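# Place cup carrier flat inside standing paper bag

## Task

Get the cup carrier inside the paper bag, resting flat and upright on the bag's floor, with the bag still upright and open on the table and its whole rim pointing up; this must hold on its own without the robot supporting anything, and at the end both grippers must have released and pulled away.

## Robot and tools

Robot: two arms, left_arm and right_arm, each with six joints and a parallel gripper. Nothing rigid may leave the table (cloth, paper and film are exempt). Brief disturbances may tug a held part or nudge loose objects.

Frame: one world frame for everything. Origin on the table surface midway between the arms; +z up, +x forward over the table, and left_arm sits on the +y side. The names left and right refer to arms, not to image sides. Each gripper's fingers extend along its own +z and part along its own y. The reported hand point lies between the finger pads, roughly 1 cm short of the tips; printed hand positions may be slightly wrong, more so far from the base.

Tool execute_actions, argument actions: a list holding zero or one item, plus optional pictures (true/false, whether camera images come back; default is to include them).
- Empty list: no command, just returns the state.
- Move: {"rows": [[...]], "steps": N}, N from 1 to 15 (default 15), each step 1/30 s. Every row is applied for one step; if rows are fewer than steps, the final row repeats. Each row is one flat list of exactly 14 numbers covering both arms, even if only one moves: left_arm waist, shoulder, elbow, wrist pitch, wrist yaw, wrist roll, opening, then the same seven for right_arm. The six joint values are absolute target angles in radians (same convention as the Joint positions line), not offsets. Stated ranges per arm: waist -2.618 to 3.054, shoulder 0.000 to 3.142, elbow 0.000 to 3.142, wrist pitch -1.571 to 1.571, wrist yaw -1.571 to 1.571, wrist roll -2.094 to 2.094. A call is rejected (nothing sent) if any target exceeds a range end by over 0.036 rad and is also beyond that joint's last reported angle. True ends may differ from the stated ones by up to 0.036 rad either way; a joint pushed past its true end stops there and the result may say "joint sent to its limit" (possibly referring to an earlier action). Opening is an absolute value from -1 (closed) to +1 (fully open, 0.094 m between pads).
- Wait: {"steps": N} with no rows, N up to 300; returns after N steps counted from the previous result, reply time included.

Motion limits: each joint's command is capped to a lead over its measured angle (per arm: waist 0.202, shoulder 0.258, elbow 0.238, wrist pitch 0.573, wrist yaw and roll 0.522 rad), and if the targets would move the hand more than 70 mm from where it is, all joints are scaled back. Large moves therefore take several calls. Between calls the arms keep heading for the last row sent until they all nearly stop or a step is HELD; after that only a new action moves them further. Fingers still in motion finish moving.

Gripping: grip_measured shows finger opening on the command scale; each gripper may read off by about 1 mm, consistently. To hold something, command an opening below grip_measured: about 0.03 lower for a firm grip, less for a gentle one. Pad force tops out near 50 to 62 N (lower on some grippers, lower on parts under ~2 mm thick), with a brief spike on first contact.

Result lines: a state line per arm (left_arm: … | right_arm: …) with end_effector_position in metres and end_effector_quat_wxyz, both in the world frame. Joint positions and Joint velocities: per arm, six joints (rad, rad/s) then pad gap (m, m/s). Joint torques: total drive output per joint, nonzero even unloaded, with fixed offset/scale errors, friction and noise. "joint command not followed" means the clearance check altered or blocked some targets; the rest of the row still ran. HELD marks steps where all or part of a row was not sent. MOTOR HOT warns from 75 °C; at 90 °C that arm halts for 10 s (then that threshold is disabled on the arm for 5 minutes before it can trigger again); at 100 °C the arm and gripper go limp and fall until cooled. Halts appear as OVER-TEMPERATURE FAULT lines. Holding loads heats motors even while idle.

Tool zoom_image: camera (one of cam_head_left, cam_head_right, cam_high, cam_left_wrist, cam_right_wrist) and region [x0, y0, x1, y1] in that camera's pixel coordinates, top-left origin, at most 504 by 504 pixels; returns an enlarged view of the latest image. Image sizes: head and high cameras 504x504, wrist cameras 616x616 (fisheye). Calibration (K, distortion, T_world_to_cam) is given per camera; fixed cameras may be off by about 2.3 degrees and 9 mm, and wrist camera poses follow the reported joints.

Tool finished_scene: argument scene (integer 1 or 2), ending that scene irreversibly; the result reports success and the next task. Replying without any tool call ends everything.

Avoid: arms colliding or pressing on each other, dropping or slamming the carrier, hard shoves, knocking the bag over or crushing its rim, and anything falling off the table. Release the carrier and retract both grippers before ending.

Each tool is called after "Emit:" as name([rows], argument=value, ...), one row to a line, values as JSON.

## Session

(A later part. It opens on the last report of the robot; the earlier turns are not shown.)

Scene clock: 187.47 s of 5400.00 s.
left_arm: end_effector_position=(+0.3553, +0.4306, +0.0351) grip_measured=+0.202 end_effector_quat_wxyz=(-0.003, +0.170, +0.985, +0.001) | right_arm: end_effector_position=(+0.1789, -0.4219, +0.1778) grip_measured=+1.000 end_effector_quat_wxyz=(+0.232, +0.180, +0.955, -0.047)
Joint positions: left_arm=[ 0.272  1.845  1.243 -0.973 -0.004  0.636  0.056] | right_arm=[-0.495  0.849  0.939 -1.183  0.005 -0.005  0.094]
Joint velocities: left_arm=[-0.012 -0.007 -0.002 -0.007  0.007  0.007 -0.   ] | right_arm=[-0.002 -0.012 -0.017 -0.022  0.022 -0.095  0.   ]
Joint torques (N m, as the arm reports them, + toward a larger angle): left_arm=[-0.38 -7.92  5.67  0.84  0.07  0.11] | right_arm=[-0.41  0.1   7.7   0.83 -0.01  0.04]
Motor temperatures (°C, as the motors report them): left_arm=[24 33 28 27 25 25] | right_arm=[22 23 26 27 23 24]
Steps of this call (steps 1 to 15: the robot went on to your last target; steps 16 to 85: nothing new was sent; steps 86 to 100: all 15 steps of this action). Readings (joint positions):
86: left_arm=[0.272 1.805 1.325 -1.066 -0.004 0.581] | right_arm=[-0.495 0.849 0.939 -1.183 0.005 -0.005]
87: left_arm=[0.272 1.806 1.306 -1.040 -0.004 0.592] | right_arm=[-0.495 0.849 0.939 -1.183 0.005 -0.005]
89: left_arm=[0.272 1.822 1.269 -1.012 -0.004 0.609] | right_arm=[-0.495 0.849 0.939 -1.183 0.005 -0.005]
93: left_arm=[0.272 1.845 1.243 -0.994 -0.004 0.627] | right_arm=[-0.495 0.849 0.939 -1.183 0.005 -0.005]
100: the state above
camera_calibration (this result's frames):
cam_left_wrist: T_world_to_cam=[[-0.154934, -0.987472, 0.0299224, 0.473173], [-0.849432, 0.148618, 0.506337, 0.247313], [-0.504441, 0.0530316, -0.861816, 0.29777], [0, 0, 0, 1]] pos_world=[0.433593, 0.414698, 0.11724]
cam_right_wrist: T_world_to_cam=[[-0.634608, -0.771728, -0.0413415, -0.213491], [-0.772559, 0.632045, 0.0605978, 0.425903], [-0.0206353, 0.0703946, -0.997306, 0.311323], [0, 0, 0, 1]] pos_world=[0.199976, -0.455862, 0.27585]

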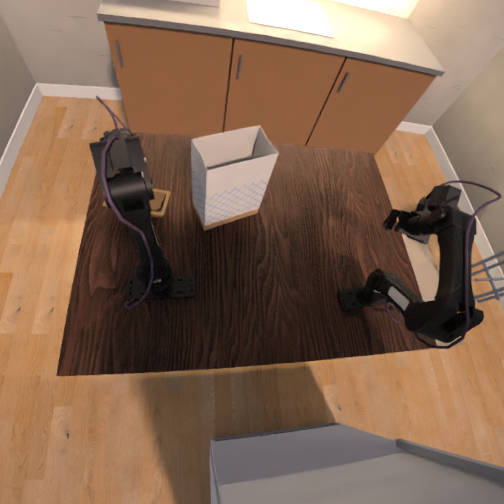

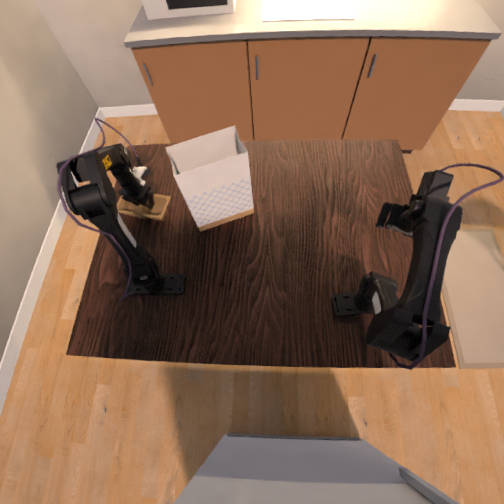

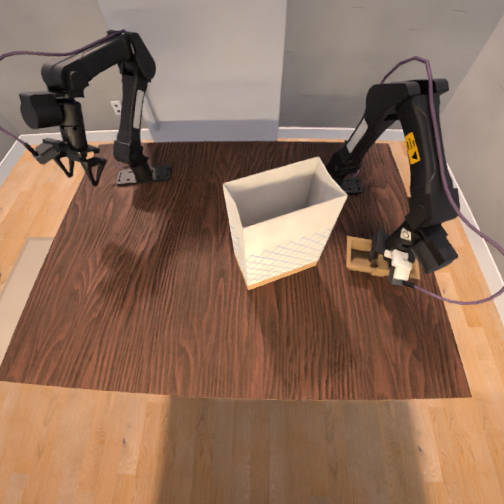

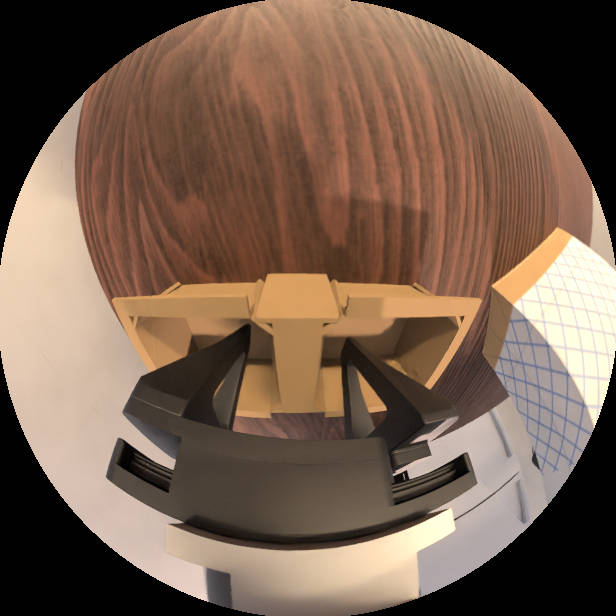

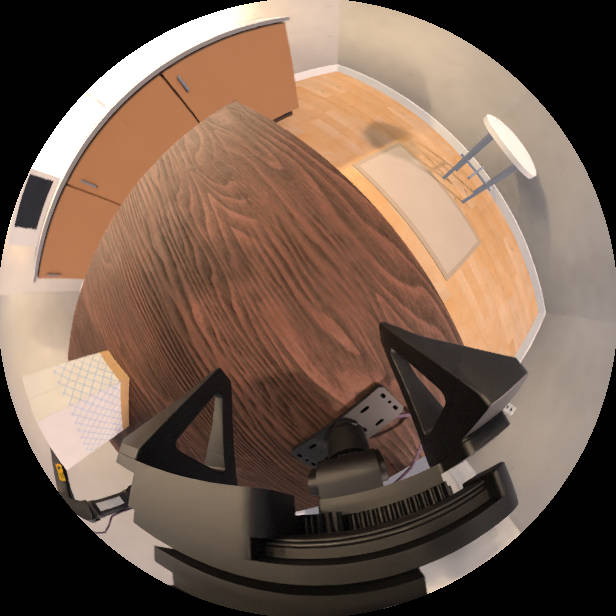

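Close.

Emit:
execute_actions([
  {"rows":[[0.267,1.84,1.235,-0.95,0,0.65,-0.7,-0.5,0.856,0.95,-1.2,0,0,1]],"steps":15},
], pictures=false)

Emit:
execute_actions([
  {"steps":20},
], pictures=false)

Scene clock: 191.10 s of 5400.00 s.
left_arm: end_effector_position=(+0.3571, +0.4313, +0.0351) grip_measured=-0.404 end_effector_quat_wxyz=(+0.001, +0.172, +0.985, +0.003) | right_arm: end_effector_position=(+0.1789, -0.4219, +0.1778) grip_measured=+1.000 end_effector_quat_wxyz=(+0.232, +0.180, +0.955, -0.047)
Joint positions: left_arm=[ 0.272  1.845  1.243 -0.965 -0.005  0.641  0.028] | right_arm=[-0.495  0.849  0.939 -1.183  0.005 -0.005  0.094]
Joint velocities: left_arm=[-0.002 -0.007  0.002 -0.007  0.007 -0.022 -0.   ] | right_arm=[-0.007  0.007 -0.007  0.022 -0.051 -0.081  0.   ]
Joint torques (N m, as the arm reports them, + toward a larger angle): left_arm=[-0.35 -7.96  5.72  0.79  0.08  0.11] | right_arm=[-0.38  0.15  7.56  0.86 -0.05  0.04]
Motor temperatures (°C, as the motors report them): left_arm=[24 33 27 27 25 25] | right_arm=[22 23 26 27 23 24]
Steps of this call (steps 1 to 15: the robot went on to your last target; steps 16 to 90: nothing new was sent; then 0.13 s passed at rest; steps 91 to 105: all 15 steps of this action). Readings (joint positions):
91: left_arm=[0.272 1.845 1.243 -0.968 -0.004 0.639] | right_arm=[-0.495 0.849 0.939 -1.183 0.005 -0.005]
92: left_arm=[0.272 1.845 1.243 -0.968 -0.004 0.639] | right_arm=[-0.495 0.849 0.939 -1.183 0.005 -0.005]
94: left_arm=[0.272 1.845 1.243 -0.967 -0.005 0.640] | right_arm=[-0.495 0.849 0.939 -1.183 0.005 -0.005]
98: left_arm=[0.272 1.845 1.243 -0.965 -0.005 0.641] | right_arm=[-0.495 0.849 0.939 -1.183 0.005 -0.005]
105: the state above

Scene clock: 191.77 s of 5400.00 s.
left_arm: end_effector_position=(+0.3571, +0.4313, +0.0351) grip_measured=-0.404 end_effector_quat_wxyz=(+0.001, +0.172, +0.985, +0.003) | right_arm: end_effector_position=(+0.1789, -0.4219, +0.1778) grip_measured=+1.000 end_effector_quat_wxyz=(+0.232, +0.180, +0.955, -0.047)
Joint positions: left_arm=[ 0.272  1.845  1.243 -0.965 -0.005  0.641  0.028] | right_arm=[-0.495  0.849  0.939 -1.183  0.005 -0.005  0.094]
Joint velocities: left_arm=[-0.012 -0.012  0.007 -0.051 -0.022 -0.051 -0.   ] | right_arm=[ 0.002 -0.007 -0.017 -0.066 -0.007 -0.007  0.   ]
Joint torques (N m, as the arm reports them, + toward a larger angle): left_arm=[-0.36 -7.92  5.69  0.79  0.07  0.1 ] | right_arm=[-0.36  0.18  7.67  0.85 -0.08  0.03]
Motor temperatures (°C, as the motors report them): left_arm=[24 33 27 27 25 25] | right_arm=[22 23 26 27 23 24]
Steps of this call (steps 1 to 15: the robot went on to your last target; steps 16 to 20: nothing new was sent). Readings (joint positions):
1: left_arm=[0.272 1.845 1.243 -0.965 -0.005 0.641] | right_arm=[-0.495 0.849 0.939 -1.183 0.005 -0.005]
2: left_arm=[0.272 1.845 1.243 -0.965 -0.005 0.641] | right_arm=[-0.495 0.849 0.939 -1.183 0.005 -0.005]
4: left_arm=[0.272 1.845 1.243 -0.965 -0.005 0.641] | right_arm=[-0.495 0.849 0.939 -1.183 0.005 -0.005]
8: left_arm=[0.272 1.845 1.243 -0.965 -0.005 0.641] | right_arm=[-0.495 0.849 0.939 -1.183 0.005 -0.005]
20: the state above
All arms were judged still, so your last target was given up. Only a new action makes them travel on or press farther. Fingers that are still opening or closing keep moving.

Emit:
execute_actions([
  {"rows":[[0.267,1.75,1.4,-1.2,0,0.65,-0.44,-0.5,0.856,0.95,-1.2,0,0,1],[0.267,1.75,1.4,-1.2,0,0.65,-0.44,-0.5,0.856,0.95,-1.2,0,0,1],[0.267,1.75,1.4,-1.2,0,0.65,-0.44,-0.5,0.856,0.95,-1.2,0,0,1],[0.267,1.75,1.4,-1.2,0,0.65,-0.44,-0.5,0.856,0.95,-1.2,0,0,1],[0.267,1.75,1.4,-1.2,0,0.65,-0.44,-0.5,0.856,0.95,-1.2,0,0,1],[0.267,1.6,1.6,-1.5,0,0.65,-0.44,-0.5,0.856,0.95,-1.2,0,0,1]],"steps":15},
], pictures=false)

Emit:
execute_actions([
  {"rows":[[0.267,1.517,2.22,-1.55,0,0.65,-0.44,-0.5,0.856,0.95,-1.2,0,0,1]],"steps":15},
], pictures=false)

Emit:
execute_actions([
  {"steps":30},
])

Scene clock: 214.10 s of 5400.00 s.
left_arm: end_effector_position=(+0.3363, +0.4250, +0.1985) grip_measured=-0.404 end_effector_quat_wxyz=(+0.068, +0.172, +0.982, +0.037) | right_arm: end_effector_position=(+0.1789, -0.4219, +0.1778) grip_measured=+1.000 end_effector_quat_wxyz=(+0.232, +0.180, +0.955, -0.047)
Joint positions: left_arm=[ 0.272  1.584  1.59  -1.421 -0.005  0.641  0.028] | right_arm=[-0.495  0.849  0.939 -1.183  0.005 -0.005  0.094]
Joint velocities: left_arm=[-0.017 -0.017  0.007 -0.491  0.007 -0.051  0.   ] | right_arm=[ 0.002  0.007 -0.007 -0.022 -0.081  0.007  0.   ]
Joint torques (N m, as the arm reports them, + toward a larger angle): left_arm=[-0.36 -4.45  7.55  0.88  0.12  0.11] | right_arm=[-0.3   0.18  7.78  0.85 -0.06  0.03]
Motor temperatures (°C, as the motors report them): left_arm=[24 33 27 27 25 25] | right_arm=[22 23 26 27 23 24]
Steps of this call (steps 1 to 90: nothing new was sent; then 18.83 s passed at rest; steps 91 to 105: all 15 steps of this action). Readings (joint positions):
91: left_arm=[0.272 1.842 1.264 -1.001 -0.005 0.641] | right_arm=[-0.495 0.849 0.939 -1.183 0.005 -0.005]
92: left_arm=[0.272 1.837 1.291 -1.047 -0.005 0.641] | right_arm=[-0.495 0.849 0.939 -1.183 0.005 -0.005]
94: left_arm=[0.272 1.803 1.342 -1.096 -0.005 0.641] | right_arm=[-0.495 0.849 0.939 -1.183 0.005 -0.005]
98: left_arm=[0.272 1.725 1.457 -1.226 -0.005 0.641] | right_arm=[-0.495 0.849 0.939 -1.183 0.005 -0.005]
105: the state above

Scene clock: 214.60 s of 5400.00 s.
left_arm: end_effector_position=(+0.3477, +0.4284, +0.4089) grip_measured=-0.404 end_effector_quat_wxyz=(+0.333, +0.159, +0.914, +0.171) | right_arm: end_effector_position=(+0.1789, -0.4219, +0.1778) grip_measured=+1.000 end_effector_quat_wxyz=(+0.232, +0.180, +0.955, -0.047)
Joint positions: left_arm=[ 0.272  1.496  2.21  -1.518 -0.005  0.642  0.028] | right_arm=[-0.495  0.849  0.939 -1.183  0.005 -0.005  0.094]
Joint velocities: left_arm=[-0.017 -0.002  0.012 -0.198  0.051  0.007 -0.   ] | right_arm=[ 0.007 -0.007 -0.002 -0.037 -0.022  0.051  0.   ]
Joint torques (N m, as the arm reports them, + toward a larger angle): left_arm=[-0.36 -1.97  6.02  1.97  0.07  0.08] | right_arm=[-0.18  0.14  7.61  0.85 -0.04  0.03]
Motor temperatures (°C, as the motors report them): left_arm=[24 33 27 27 25 25] | right_arm=[22 23 26 27 23 24]
Steps of this call (steps 1 to 15: all 15 steps of this action). Readings (joint positions):
1: left_arm=[0.272 1.586 1.618 -1.457 -0.005 0.641] | right_arm=[-0.495 0.849 0.939 -1.183 0.005 -0.005]
2: left_arm=[0.272 1.591 1.665 -1.481 -0.005 0.641] | right_arm=[-0.495 0.849 0.939 -1.183 0.005 -0.005]
4: left_arm=[0.272 1.585 1.784 -1.499 -0.005 0.641] | right_arm=[-0.495 0.849 0.939 -1.183 0.005 -0.005]
8: left_arm=[0.272 1.564 2.053 -1.509 -0.005 0.641] | right_arm=[-0.495 0.849 0.939 -1.183 0.005 -0.005]
15: the state above

Scene clock: 215.60 s of 5400.00 s.
left_arm: end_effector_position=(+0.3486, +0.4287, +0.4011) grip_measured=-0.404 end_effector_quat_wxyz=(+0.319, +0.161, +0.920, +0.164) | right_arm: end_effector_position=(+0.1789, -0.4219, +0.1778) grip_measured=+1.000 end_effector_quat_wxyz=(+0.232, +0.180, +0.955, -0.047)
Joint positions: left_arm=[ 0.272  1.511  2.21  -1.537 -0.005  0.642  0.028] | right_arm=[-0.495  0.849  0.939 -1.183  0.005 -0.005  0.094]
Joint velocities: left_arm=[ 0.002  0.007  0.007  0.037 -0.007 -0.007 -0.001] | right_arm=[ 0.007 -0.002  0.002 -0.022 -0.037  0.066  0.   ]
Joint torques (N m, as the arm reports them, + toward a larger angle): left_arm=[-0.35 -3.32  6.14  1.91  0.08  0.1 ] | right_arm=[-0.33  0.09  7.59  0.85 -0.02  0.02]
Motor temperatures (°C, as the motors report them): left_arm=[24 33 27 27 25 25] | right_arm=[22 23 26 27 23 24]
Steps of this call (steps 1 to 30: the robot went on to your last target). Readings (joint positions):
1: left_arm=[0.272 1.497 2.210 -1.523 -0.005 0.642] | right_arm=[-0.495 0.849 0.939 -1.183 0.005 -0.005]
2: left_arm=[0.272 1.501 2.210 -1.527 -0.005 0.642] | right_arm=[-0.495 0.849 0.939 -1.183 0.005 -0.005]
4: left_arm=[0.272 1.507 2.210 -1.531 -0.005 0.642] | right_arm=[-0.495 0.849 0.939 -1.183 0.005 -0.005]
8: left_arm=[0.272 1.511 2.210 -1.534 -0.005 0.642] | right_arm=[-0.495 0.849 0.939 -1.183 0.005 -0.005]
30: the state above
All arms were judged still, so your last target was given up. Only a new action makes them travel on or press farther. Fingers that are still opening or closing keep moving.
camera_calibration (this result's frames):
cam_left_wrist: T_world_to_cam=[[-0.0701659, -0.959189, -0.273921, 0.539533], [-0.983681, 0.112139, -0.140702, 0.378583], [0.165677, 0.259578, -0.951404, 0.323713], [0, 0, 0, 1]] pos_world=[0.356629, 0.391032, 0.509039]
cam_right_wrist: T_world_to_cam=[[-0.634608, -0.771728, -0.0413415, -0.213491], [-0.772559, 0.632045, 0.0605978, 0.425903], [-0.0206353, 0.0703946, -0.997306, 0.311323], [0, 0, 0, 1]] pos_world=[0.199976, -0.455862, 0.27585]

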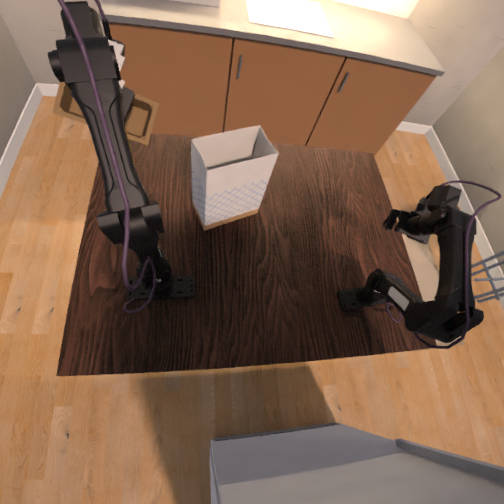

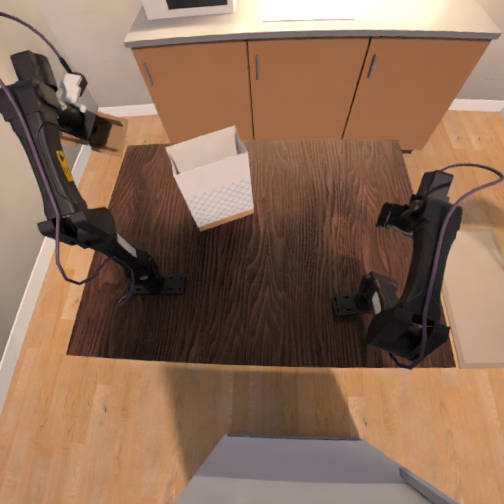

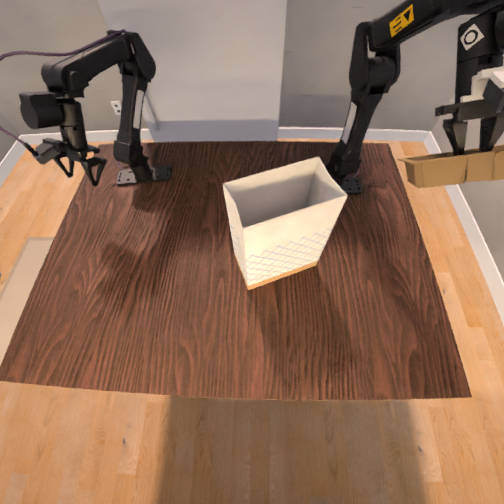

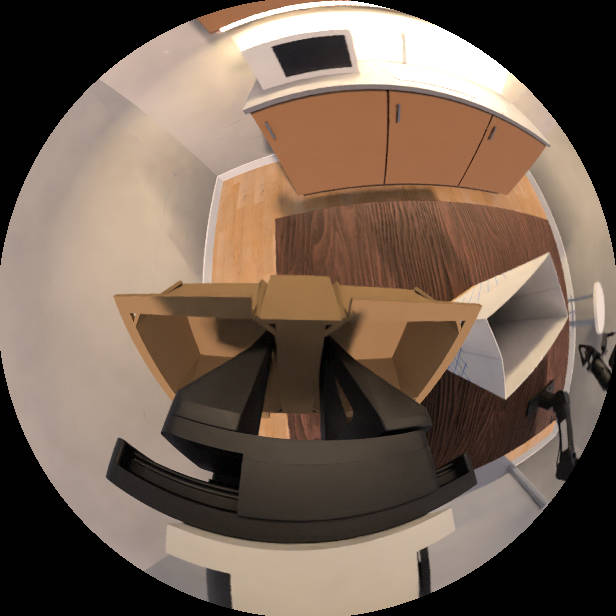

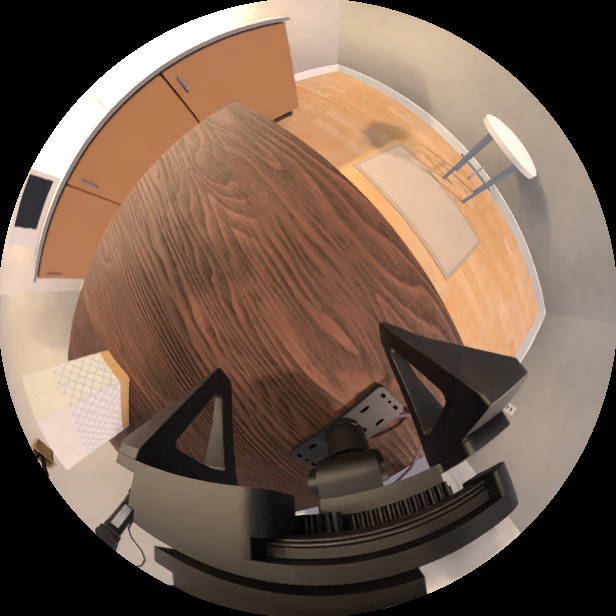

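Emit:
execute_actions([
  {"rows":[[-0.7,1.53,2.25,-1.55,0,-1.08,-0.44,-0.5,0.856,0.95,-1.2,0,0,1]],"steps":15},
], pictures=false)

Emit:
execute_actions([
  {"steps":50},
])

Scene clock: 220.33 s of 5400.00 s.
left_arm: end_effector_position=(+0.2962, +0.1260, +0.3920) grip_measured=-0.405 end_effector_quat_wxyz=(+0.248, -0.051, +0.937, -0.239) | right_arm: end_effector_position=(+0.1789, -0.4219, +0.1778) grip_measured=+1.000 end_effector_quat_wxyz=(+0.232, +0.180, +0.955, -0.047)
Joint positions: left_arm=[-0.705  1.541  2.21  -1.538  0.02  -0.797  0.028] | right_arm=[-0.495  0.849  0.939 -1.183  0.005 -0.005  0.094]
Joint velocities: left_arm=[-0.339  0.012 -0.002 -0.051  0.125 -1.868  0.   ] | right_arm=[-0.002 -0.012 -0.012 -0.022 -0.007 -0.051  0.   ]
Joint torques (N m, as the arm reports them, + toward a larger angle): left_arm=[ 1.92 -4.82  8.92  1.9  -0.38 -0.01] | right_arm=[-0.48 -0.02  7.91  0.87 -0.02  0.04]
Motor temperatures (°C, as the motors report them): left_arm=[24 32 28 27 25 25] | right_arm=[22 23 26 27 23 24]
Steps of this call (steps 1 to 90: nothing new was sent; then 1.23 s passed at rest; steps 91 to 105: all 15 steps of this action). Readings (joint positions):
91: left_arm=[0.241 1.511 2.210 -1.538 -0.023 0.555] | right_arm=[-0.495 0.849 0.939 -1.183 0.005 -0.005]
92: left_arm=[0.181 1.513 2.210 -1.538 -0.029 0.454] | right_arm=[-0.495 0.849 0.939 -1.183 0.005 -0.005]
94: left_arm=[0.032 1.520 2.210 -1.538 -0.024 0.255] | right_arm=[-0.495 0.849 0.939 -1.183 0.005 -0.005]
98: left_arm=[-0.270 1.537 2.210 -1.538 -0.013 -0.144] | right_arm=[-0.495 0.849 0.939 -1.183 0.005 -0.005]
105: the state above

Scene clock: 222.00 s of 5400.00 s.
left_arm: end_effector_position=(+0.2964, +0.1263, +0.3920) grip_measured=-0.405 end_effector_quat_wxyz=(+0.216, -0.179, +0.922, -0.268) | right_arm: end_effector_position=(+0.1789, -0.4219, +0.1778) grip_measured=+1.000 end_effector_quat_wxyz=(+0.232, +0.180, +0.955, -0.047)
Joint positions: left_arm=[-0.708  1.541  2.21  -1.538  0.01  -1.073  0.028] | right_arm=[-0.495  0.849  0.939 -1.183  0.005 -0.005  0.094]
Joint velocities: left_arm=[-0.002 -0.012 -0.012 -0.037 -0.007  0.007  0.001] | right_arm=[ 0.007  0.007 -0.007  0.022 -0.007 -0.007  0.   ]
Joint torques (N m, as the arm reports them, + toward a larger angle): left_arm=[ 0.5  -4.92  8.76  1.86 -0.07 -0.03] | right_arm=[-0.41  0.31  7.85  0.86 -0.05  0.03]
Motor temperatures (°C, as the motors report them): left_arm=[24 32 28 27 25 25] | right_arm=[22 23 26 27 23 24]
Steps of this call (steps 1 to 30: the robot went on to your last target; steps 31 to 50: nothing new was sent). Readings (joint positions):
1: left_arm=[-0.710 1.541 2.210 -1.538 0.021 -0.852] | right_arm=[-0.495 0.849 0.939 -1.183 0.005 -0.005]
2: left_arm=[-0.709 1.541 2.210 -1.538 0.019 -0.897] | right_arm=[-0.495 0.849 0.939 -1.183 0.005 -0.005]
4: left_arm=[-0.708 1.541 2.210 -1.538 0.015 -0.961] | right_arm=[-0.495 0.849 0.939 -1.183 0.005 -0.005]
8: left_arm=[-0.708 1.541 2.210 -1.538 0.012 -1.027] | right_arm=[-0.495 0.849 0.939 -1.183 0.005 -0.005]
50: the state above
All arms were judged still, so your last target was given up. Only a new action makes them travel on or press farther. Fingers that are still opening or closing keep moving.
camera_calibration (this result's frames):
cam_left_wrist: T_world_to_cam=[[0.350207, -0.682301, 0.641733, -0.275188], [-0.935786, -0.284651, 0.208032, 0.259115], [0.0407298, -0.673379, -0.738175, 0.47345], [0, 0, 0, 1]] pos_world=[0.319565, 0.204807, 0.472181]
cam_right_wrist: T_world_to_cam=[[-0.634608, -0.771728, -0.0413415, -0.213491], [-0.772559, 0.632045, 0.0605978, 0.425903], [-0.0206353, 0.0703946, -0.997306, 0.311323], [0, 0, 0, 1]] pos_world=[0.199976, -0.455862, 0.27585]

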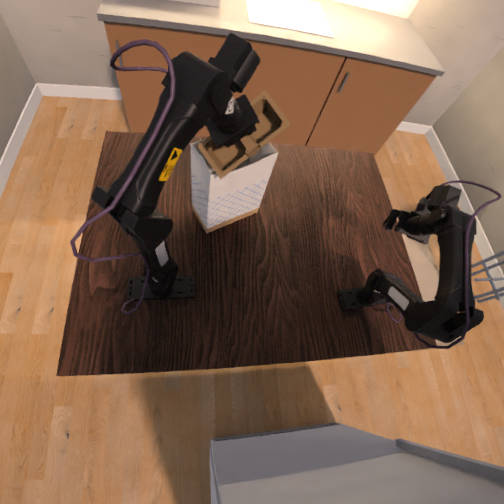

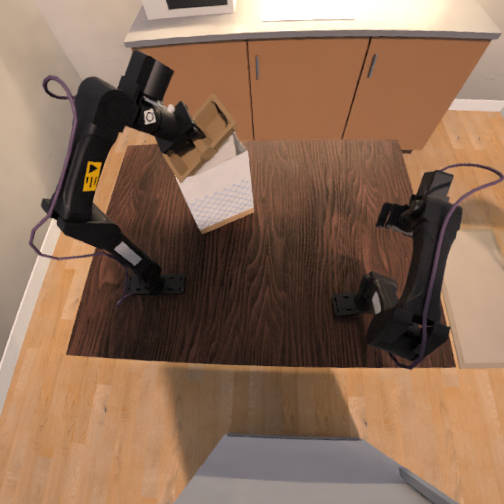

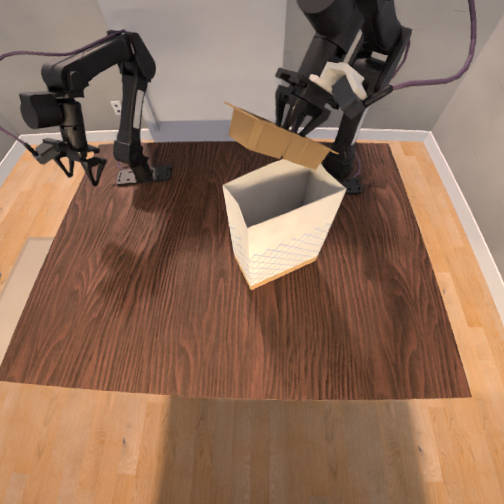

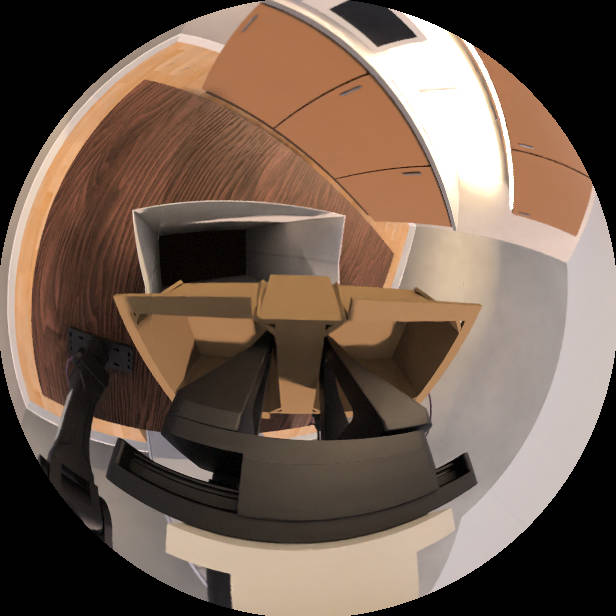

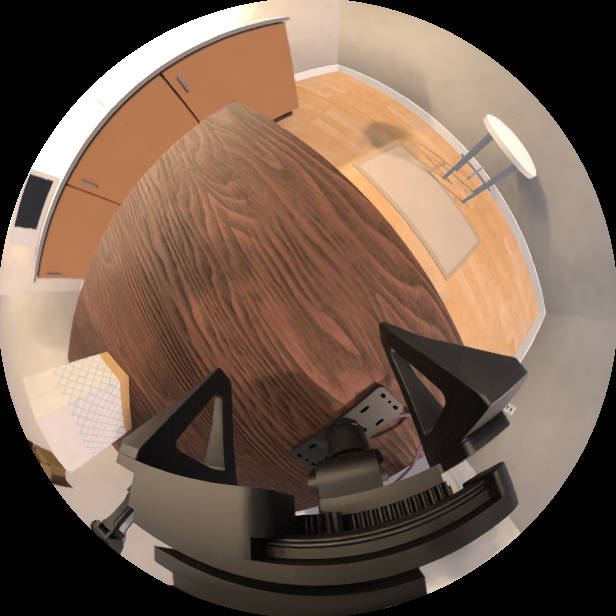

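Emit:
execute_actions([
  {"rows":[[-0.665,1.71,2.38,-1.52,0,-1.12,-0.44,-0.5,0.856,0.95,-1.2,0,0,1]],"steps":15},
], pictures=false)

Emit:
execute_actions([
  {"steps":15},
])

Scene clock: 232.57 s of 5400.00 s.
left_arm: end_effector_position=(+0.3464, +0.1035, +0.3778) grip_measured=-0.405 end_effector_quat_wxyz=(+0.209, -0.214, +0.918, -0.259) | right_arm: end_effector_position=(+0.1789, -0.4219, +0.1778) grip_measured=+1.000 end_effector_quat_wxyz=(+0.232, +0.180, +0.955, -0.047)
Joint positions: left_arm=[-0.673  1.728  2.352 -1.517  0.008 -1.112  0.028] | right_arm=[-0.495  0.849  0.939 -1.183  0.005 -0.005  0.094]
Joint velocities: left_arm=[-0.012 -0.017  0.002 -0.081  0.022 -0.037 -0.   ] | right_arm=[-0.012 -0.007  0.017  0.022  0.037 -0.007  0.   ]
Joint torques (N m, as the arm reports them, + toward a larger angle): left_arm=[ 0.51 -7.32  7.95  1.95 -0.05 -0.03] | right_arm=[-0.52  0.02  7.55  0.86 -0.06  0.04]
Motor temperatures (°C, as the motors report them): left_arm=[24 31 28 28 25 25] | right_arm=[22 23 26 27 23 24]
Steps of this call (steps 1 to 90: nothing new was sent; then 7.07 s passed at rest; steps 91 to 105: all 15 steps of this action). Readings (joint positions):
91: left_arm=[-0.704 1.565 2.247 -1.551 0.012 -1.080] | right_arm=[-0.495 0.849 0.939 -1.183 0.005 -0.005]
92: left_arm=[-0.695 1.601 2.303 -1.545 0.012 -1.087] | right_arm=[-0.495 0.849 0.939 -1.183 0.005 -0.005]
94: left_arm=[-0.679 1.657 2.350 -1.521 0.010 -1.096] | right_arm=[-0.495 0.849 0.939 -1.183 0.005 -0.005]
98: left_arm=[-0.673 1.720 2.352 -1.517 0.008 -1.106] | right_arm=[-0.495 0.849 0.939 -1.183 0.005 -0.005]
105: the state above

Scene clock: 233.07 s of 5400.00 s.
left_arm: end_effector_position=(+0.3464, +0.1035, +0.3778) grip_measured=-0.405 end_effector_quat_wxyz=(+0.209, -0.215, +0.918, -0.259) | right_arm: end_effector_position=(+0.1789, -0.4219, +0.1778) grip_measured=+1.000 end_effector_quat_wxyz=(+0.232, +0.180, +0.955, -0.047)
Joint positions: left_arm=[-0.673  1.728  2.352 -1.517  0.008 -1.113  0.028] | right_arm=[-0.495  0.849  0.939 -1.183  0.005 -0.005  0.094]
Joint velocities: left_arm=[ 0.002  0.002 -0.002  0.022  0.007  0.007 -0.   ] | right_arm=[ 0.007 -0.017 -0.017 -0.037  0.022 -0.081  0.   ]
Joint torques (N m, as the arm reports them, + toward a larger angle): left_arm=[ 0.43 -7.39  7.93  1.94 -0.06 -0.03] | right_arm=[-0.37  0.25  7.65  0.83 -0.01  0.04]
Motor temperatures (°C, as the motors report them): left_arm=[24 31 28 28 25 25] | right_arm=[22 23 26 27 23 24]
Steps of this call (steps 1 to 15: the robot went on to your last target). Readings (joint positions):
1: left_arm=[-0.673 1.728 2.352 -1.517 0.008 -1.112] | right_arm=[-0.495 0.849 0.939 -1.183 0.005 -0.005]
2: left_arm=[-0.673 1.728 2.352 -1.517 0.008 -1.112] | right_arm=[-0.495 0.849 0.939 -1.183 0.005 -0.005]
4: left_arm=[-0.673 1.728 2.352 -1.517 0.008 -1.112] | right_arm=[-0.495 0.849 0.939 -1.183 0.005 -0.005]
8: left_arm=[-0.673 1.728 2.352 -1.517 0.008 -1.113] | right_arm=[-0.495 0.849 0.939 -1.183 0.005 -0.005]
15: the state above
All arms were judged still, so your last target was given up. Only a new action makes them travel on or press farther. Fingers that are still opening or closing keep moving.
camera_calibration (this result's frames):
cam_left_wrist: T_world_to_cam=[[0.417786, -0.653717, 0.630958, -0.321449], [-0.906481, -0.346706, 0.241011, 0.286169], [0.0612035, -0.672643, -0.737432, 0.4381], [0, 0, 0, 1]] pos_world=[0.36689, 0.183764, 0.456919]
cam_right_wrist: T_world_to_cam=[[-0.634608, -0.771728, -0.0413415, -0.213491], [-0.772559, 0.632045, 0.0605978, 0.425903], [-0.0206353, 0.0703946, -0.997306, 0.311323], [0, 0, 0, 1]] pos_world=[0.199976, -0.455862, 0.27585]

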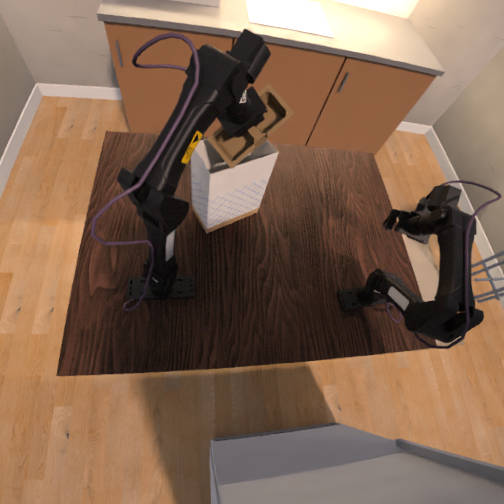

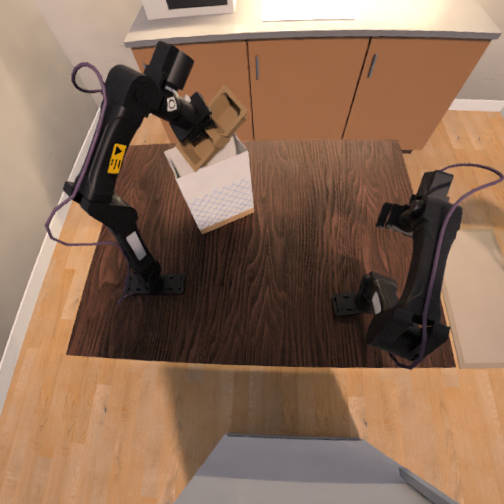

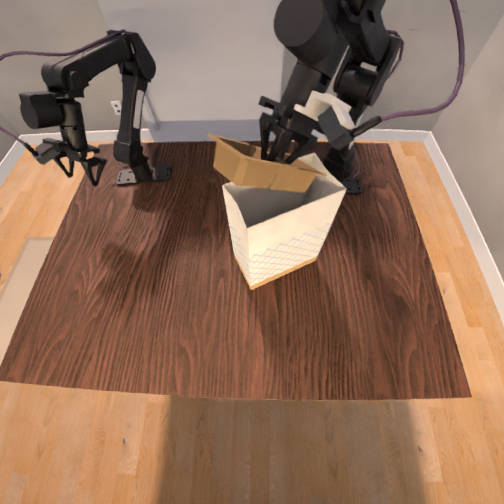

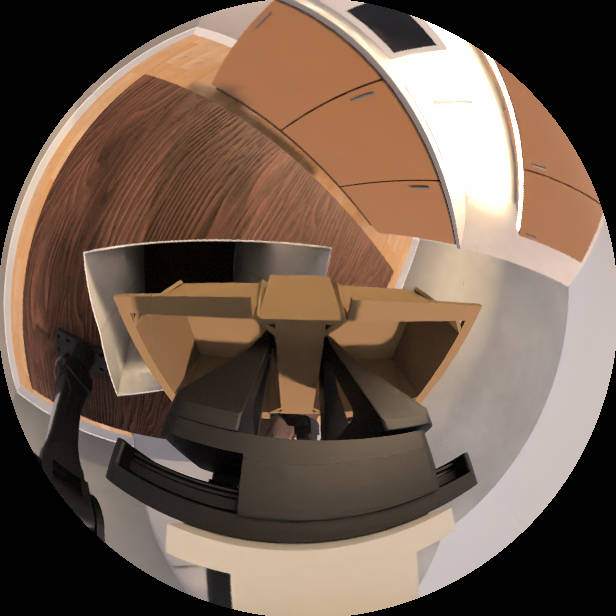

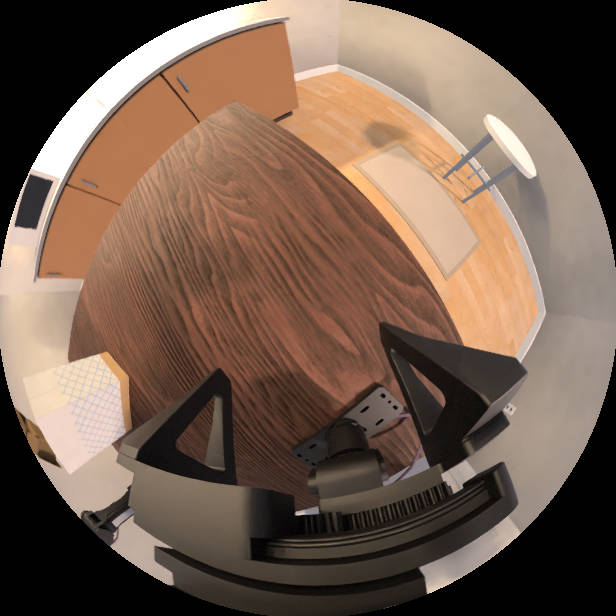

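Emit:
execute_actions([
  {"rows":[[-0.635,1.71,2.38,-1.52,0,-1.12,-0.44,-0.5,0.856,0.95,-1.2,0,0,1],[-0.635,1.71,2.38,-1.52,0,-1.12,-0.44,-0.5,0.856,0.95,-1.2,0,0,1],[-0.635,1.71,2.38,-1.52,0,-1.12,-0.44,-0.5,0.856,0.95,-1.2,0,0,1],[-0.635,1.71,2.38,-1.52,0,-1.12,-0.44,-0.5,0.856,0.95,-1.2,0,0,1],[-0.635,1.73,2.3,-1.54,0,-1.12,-0.44,-0.5,0.856,0.95,-1.2,0,0,1],[-0.635,1.73,2.3,-1.54,0,-1.12,-0.44,-0.5,0.856,0.95,-1.2,0,0,1],[-0.635,1.755,2.25,-1.56,0,-1.12,-0.44,-0.5,0.856,0.95,-1.2,0,0,1]],"steps":15},
])

Scene clock: 244.60 s of 5400.00 s.
left_arm: end_effector_position=(+0.3548, +0.1124, +0.3339) grip_measured=-0.405 end_effector_quat_wxyz=(+0.168, -0.236, +0.935, -0.203) | right_arm: end_effector_position=(+0.1789, -0.4219, +0.1778) grip_measured=+1.000 end_effector_quat_wxyz=(+0.232, +0.180, +0.955, -0.047)
Joint positions: left_arm=[-0.641  1.761  2.261 -1.538  0.007 -1.114  0.028] | right_arm=[-0.495  0.849  0.939 -1.183  0.005 -0.005  0.094]
Joint velocities: left_arm=[-0.002 -0.017 -0.007 -0.081 -0.037  0.022 -0.001] | right_arm=[ 0.007 -0.017 -0.017 -0.022 -0.037 -0.007  0.   ]
Joint torques (N m, as the arm reports them, + toward a larger angle): left_arm=[ 0.39 -6.8   4.93  1.47 -0.08 -0.02] | right_arm=[-0.37  0.2   7.55  0.84 -0.07  0.03]
Motor temperatures (°C, as the motors report them): left_arm=[24 32 29 28 25 24] | right_arm=[22 23 26 27 23 24]
joint sent to its limit (left arm) — the command would take joint 4 (wrist pitch) past its lower limit, so that joint was sent only as far as its limit.
Steps of this call (steps 1 to 90: nothing new was sent; then 8.03 s passed at rest; steps 91 to 105: all 15 steps of this action). Readings (joint positions):
91: left_arm=[-0.669 1.728 2.352 -1.517 0.010 -1.113] | right_arm=[-0.495 0.849 0.939 -1.183 0.005 -0.005]
92: left_arm=[-0.663 1.728 2.352 -1.517 0.010 -1.113] | right_arm=[-0.495 0.849 0.939 -1.183 0.005 -0.005]
94: left_arm=[-0.649 1.728 2.352 -1.517 0.009 -1.113] | right_arm=[-0.495 0.849 0.939 -1.183 0.005 -0.005]
98: left_arm=[-0.641 1.728 2.304 -1.523 0.007 -1.113] | right_arm=[-0.495 0.849 0.939 -1.183 0.005 -0.005]
105: the state above
camera_calibration (this result's frames):
cam_left_wrist: T_world_to_cam=[[0.507182, -0.688251, 0.518727, -0.281843], [-0.861806, -0.399715, 0.312281, 0.273728], [-0.00758484, -0.605425, -0.795867, 0.447615], [0, 0, 0, 1]] pos_world=[0.382241, 0.186431, 0.416961]
cam_right_wrist: T_world_to_cam=[[-0.634623, -0.771722, -0.0412251, -0.213534], [-0.772537, 0.632037, 0.0609607, 0.425753], [-0.0209889, 0.070535, -0.997288, 0.311395], [0, 0, 0, 1]] pos_world=[0.199932, -0.455845, 0.275794]

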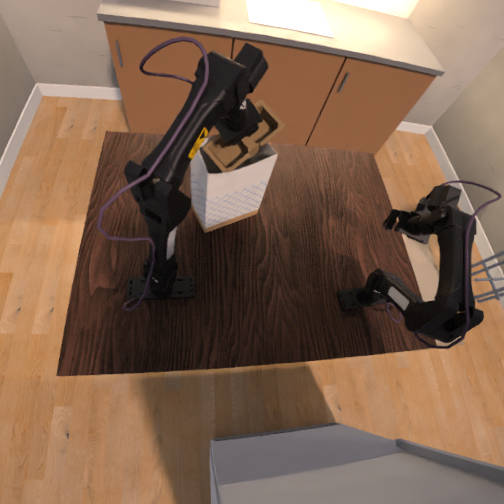

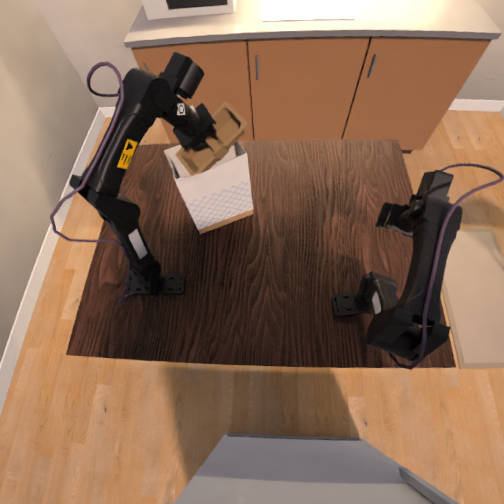

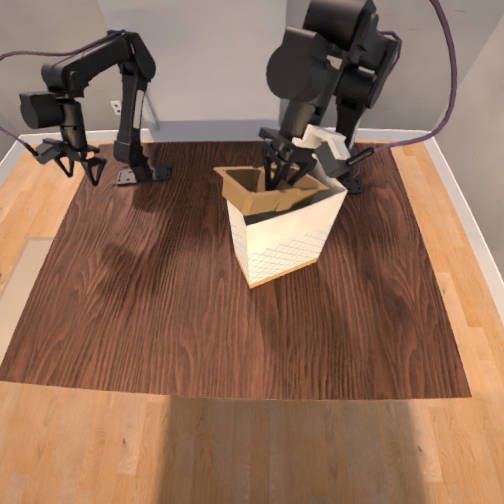

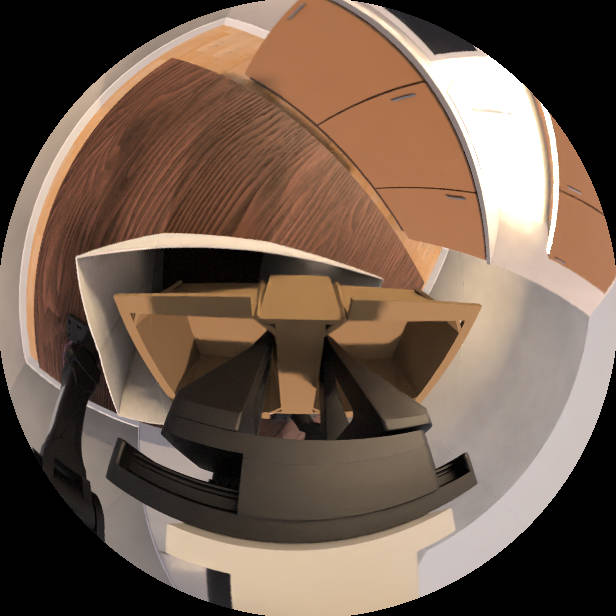

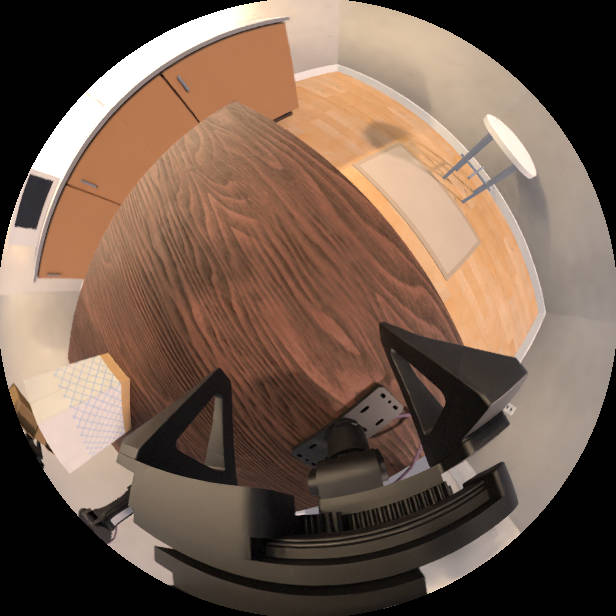

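Emit:
execute_actions([
  {"rows":[[-0.62,1.72,2.2,-1.54,0,-1.12,-0.44,-0.5,0.856,0.95,-1.2,0,0,1],[-0.62,1.72,2.2,-1.54,0,-1.12,-0.44,-0.5,0.856,0.95,-1.2,0,0,1],[-0.62,1.72,2.2,-1.54,0,-1.12,-0.44,-0.5,0.856,0.95,-1.2,0,0,1],[-0.62,1.71,2.133,-1.51,0,-1.12,-0.44,-0.5,0.856,0.95,-1.2,0,0,1],[-0.62,1.71,2.133,-1.51,0,-1.12,-0.44,-0.5,0.856,0.95,-1.2,0,0,1],[-0.62,1.71,2.133,-1.51,0,-1.12,-0.44,-0.5,0.856,0.95,-1.2,0,0,1],[-0.62,1.68,2.05,-1.46,0,-1.12,-0.44,-0.5,0.856,0.95,-1.2,0,0,1],[-0.62,1.68,2.05,-1.46,0,-1.12,-0.44,-0.5,0.856,0.95,-1.2,0,0,1],[-0.62,1.655,1.975,-1.41,0,-1.12,-0.44,-0.5,0.856,0.95,-1.2,0,0,1]],"steps":15},
])

Scene clock: 255.80 s of 5400.00 s.
left_arm: end_effector_position=(+0.3467, +0.1240, +0.2862) grip_measured=-0.405 end_effector_quat_wxyz=(+0.137, -0.245, +0.946, -0.164) | right_arm: end_effector_position=(+0.1789, -0.4219, +0.1778) grip_measured=+1.000 end_effector_quat_wxyz=(+0.232, +0.180, +0.955, -0.047)
Joint positions: left_arm=[-0.628  1.684  1.99  -1.447  0.007 -1.115  0.028] | right_arm=[-0.495  0.849  0.939 -1.183  0.005 -0.005  0.094]
Joint velocities: left_arm=[ 0.007  0.007 -0.022  0.11   0.007  0.051 -0.001] | right_arm=[-0.007  0.002 -0.007 -0.037  0.051 -0.022  0.   ]
Joint torques (N m, as the arm reports them, + toward a larger angle): left_arm=[ 0.48 -8.51  5.28  1.75 -0.05 -0.04] | right_arm=[-0.34  0.09  7.83  0.83 -0.06 -0.02]
Motor temperatures (°C, as the motors report them): left_arm=[24 33 28 28 25 24] | right_arm=[22 23 27 27 23 24]
joint sent to its limit (left arm) — the command would take joint 4 (wrist pitch) past its lower limit, so that joint was sent only as far as its limit.
Steps of this call (steps 1 to 15: the robot went on to your last target; steps 16 to 90: nothing new was sent; then 7.70 s passed at rest; steps 91 to 105: all 15 steps of this action). Readings (joint positions):
91: left_arm=[-0.640 1.757 2.251 -1.534 0.007 -1.114] | right_arm=[-0.495 0.849 0.939 -1.183 0.005 -0.005]
92: left_arm=[-0.638 1.751 2.238 -1.534 0.007 -1.114] | right_arm=[-0.495 0.849 0.939 -1.183 0.005 -0.005]
94: left_arm=[-0.632 1.741 2.209 -1.527 0.007 -1.114] | right_arm=[-0.495 0.849 0.939 -1.183 0.005 -0.005]
98: left_arm=[-0.628 1.714 2.111 -1.498 0.007 -1.115] | right_arm=[-0.495 0.849 0.939 -1.183 0.005 -0.005]
105: the state above
camera_calibration (this result's frames):
cam_left_wrist: T_world_to_cam=[[0.556525, -0.709183, 0.432827, -0.234851], [-0.828033, -0.430719, 0.358947, 0.265098], [-0.0681328, -0.558158, -0.826933, 0.440591], [0, 0, 0, 1]] pos_world=[0.380229, 0.193549, 0.370833]
cam_right_wrist: T_world_to_cam=[[-0.634623, -0.771722, -0.0412251, -0.213534], [-0.772537, 0.632037, 0.0609607, 0.425753], [-0.0209889, 0.070535, -0.997288, 0.311395], [0, 0, 0, 1]] pos_world=[0.199932, -0.455845, 0.275794]

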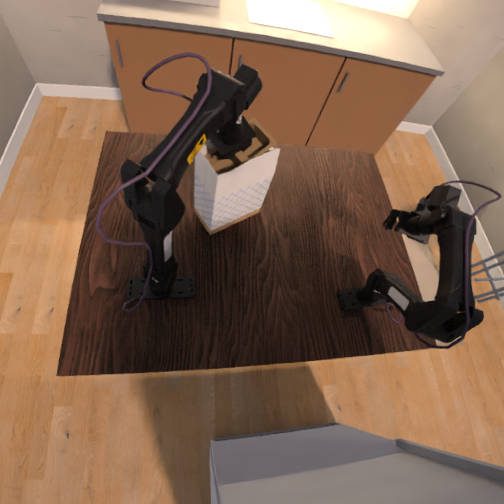

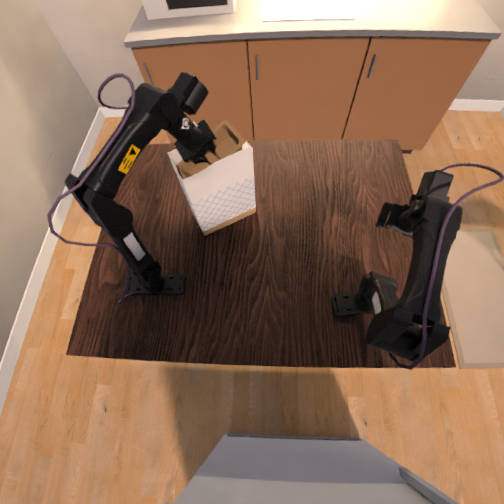

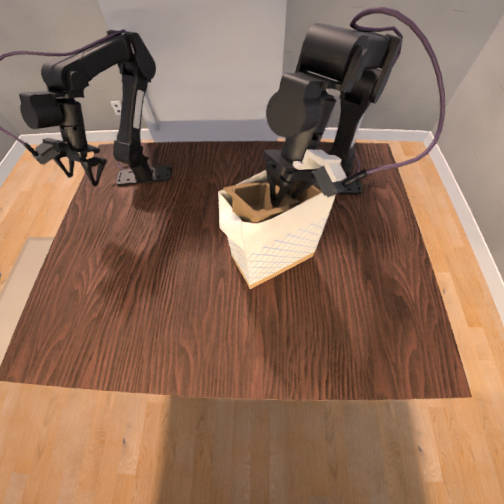

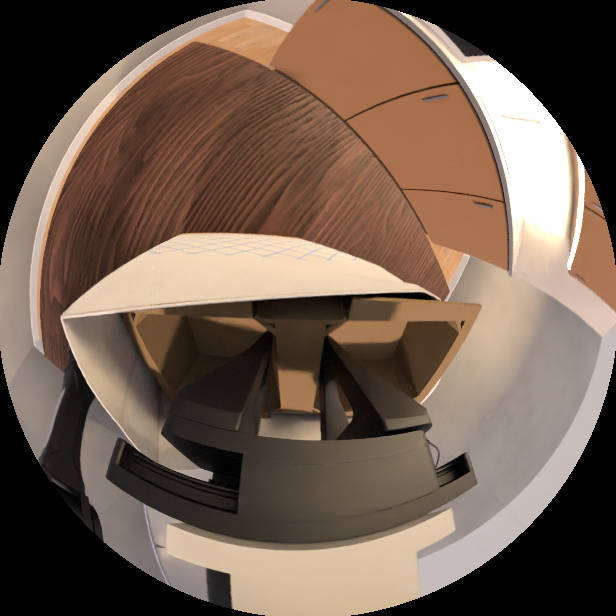

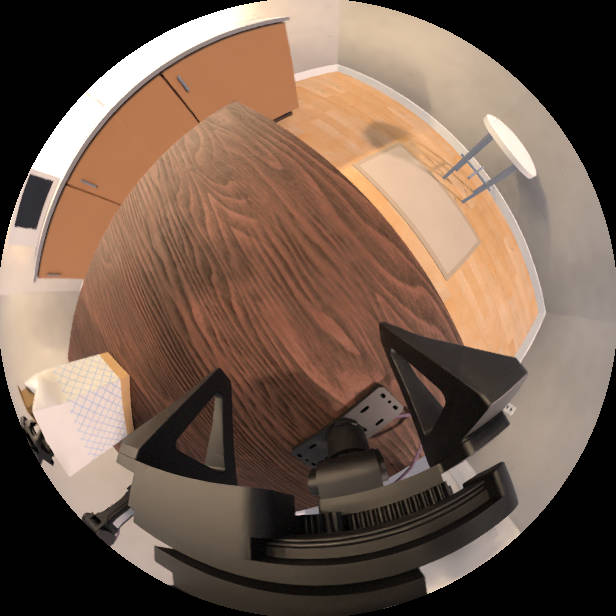

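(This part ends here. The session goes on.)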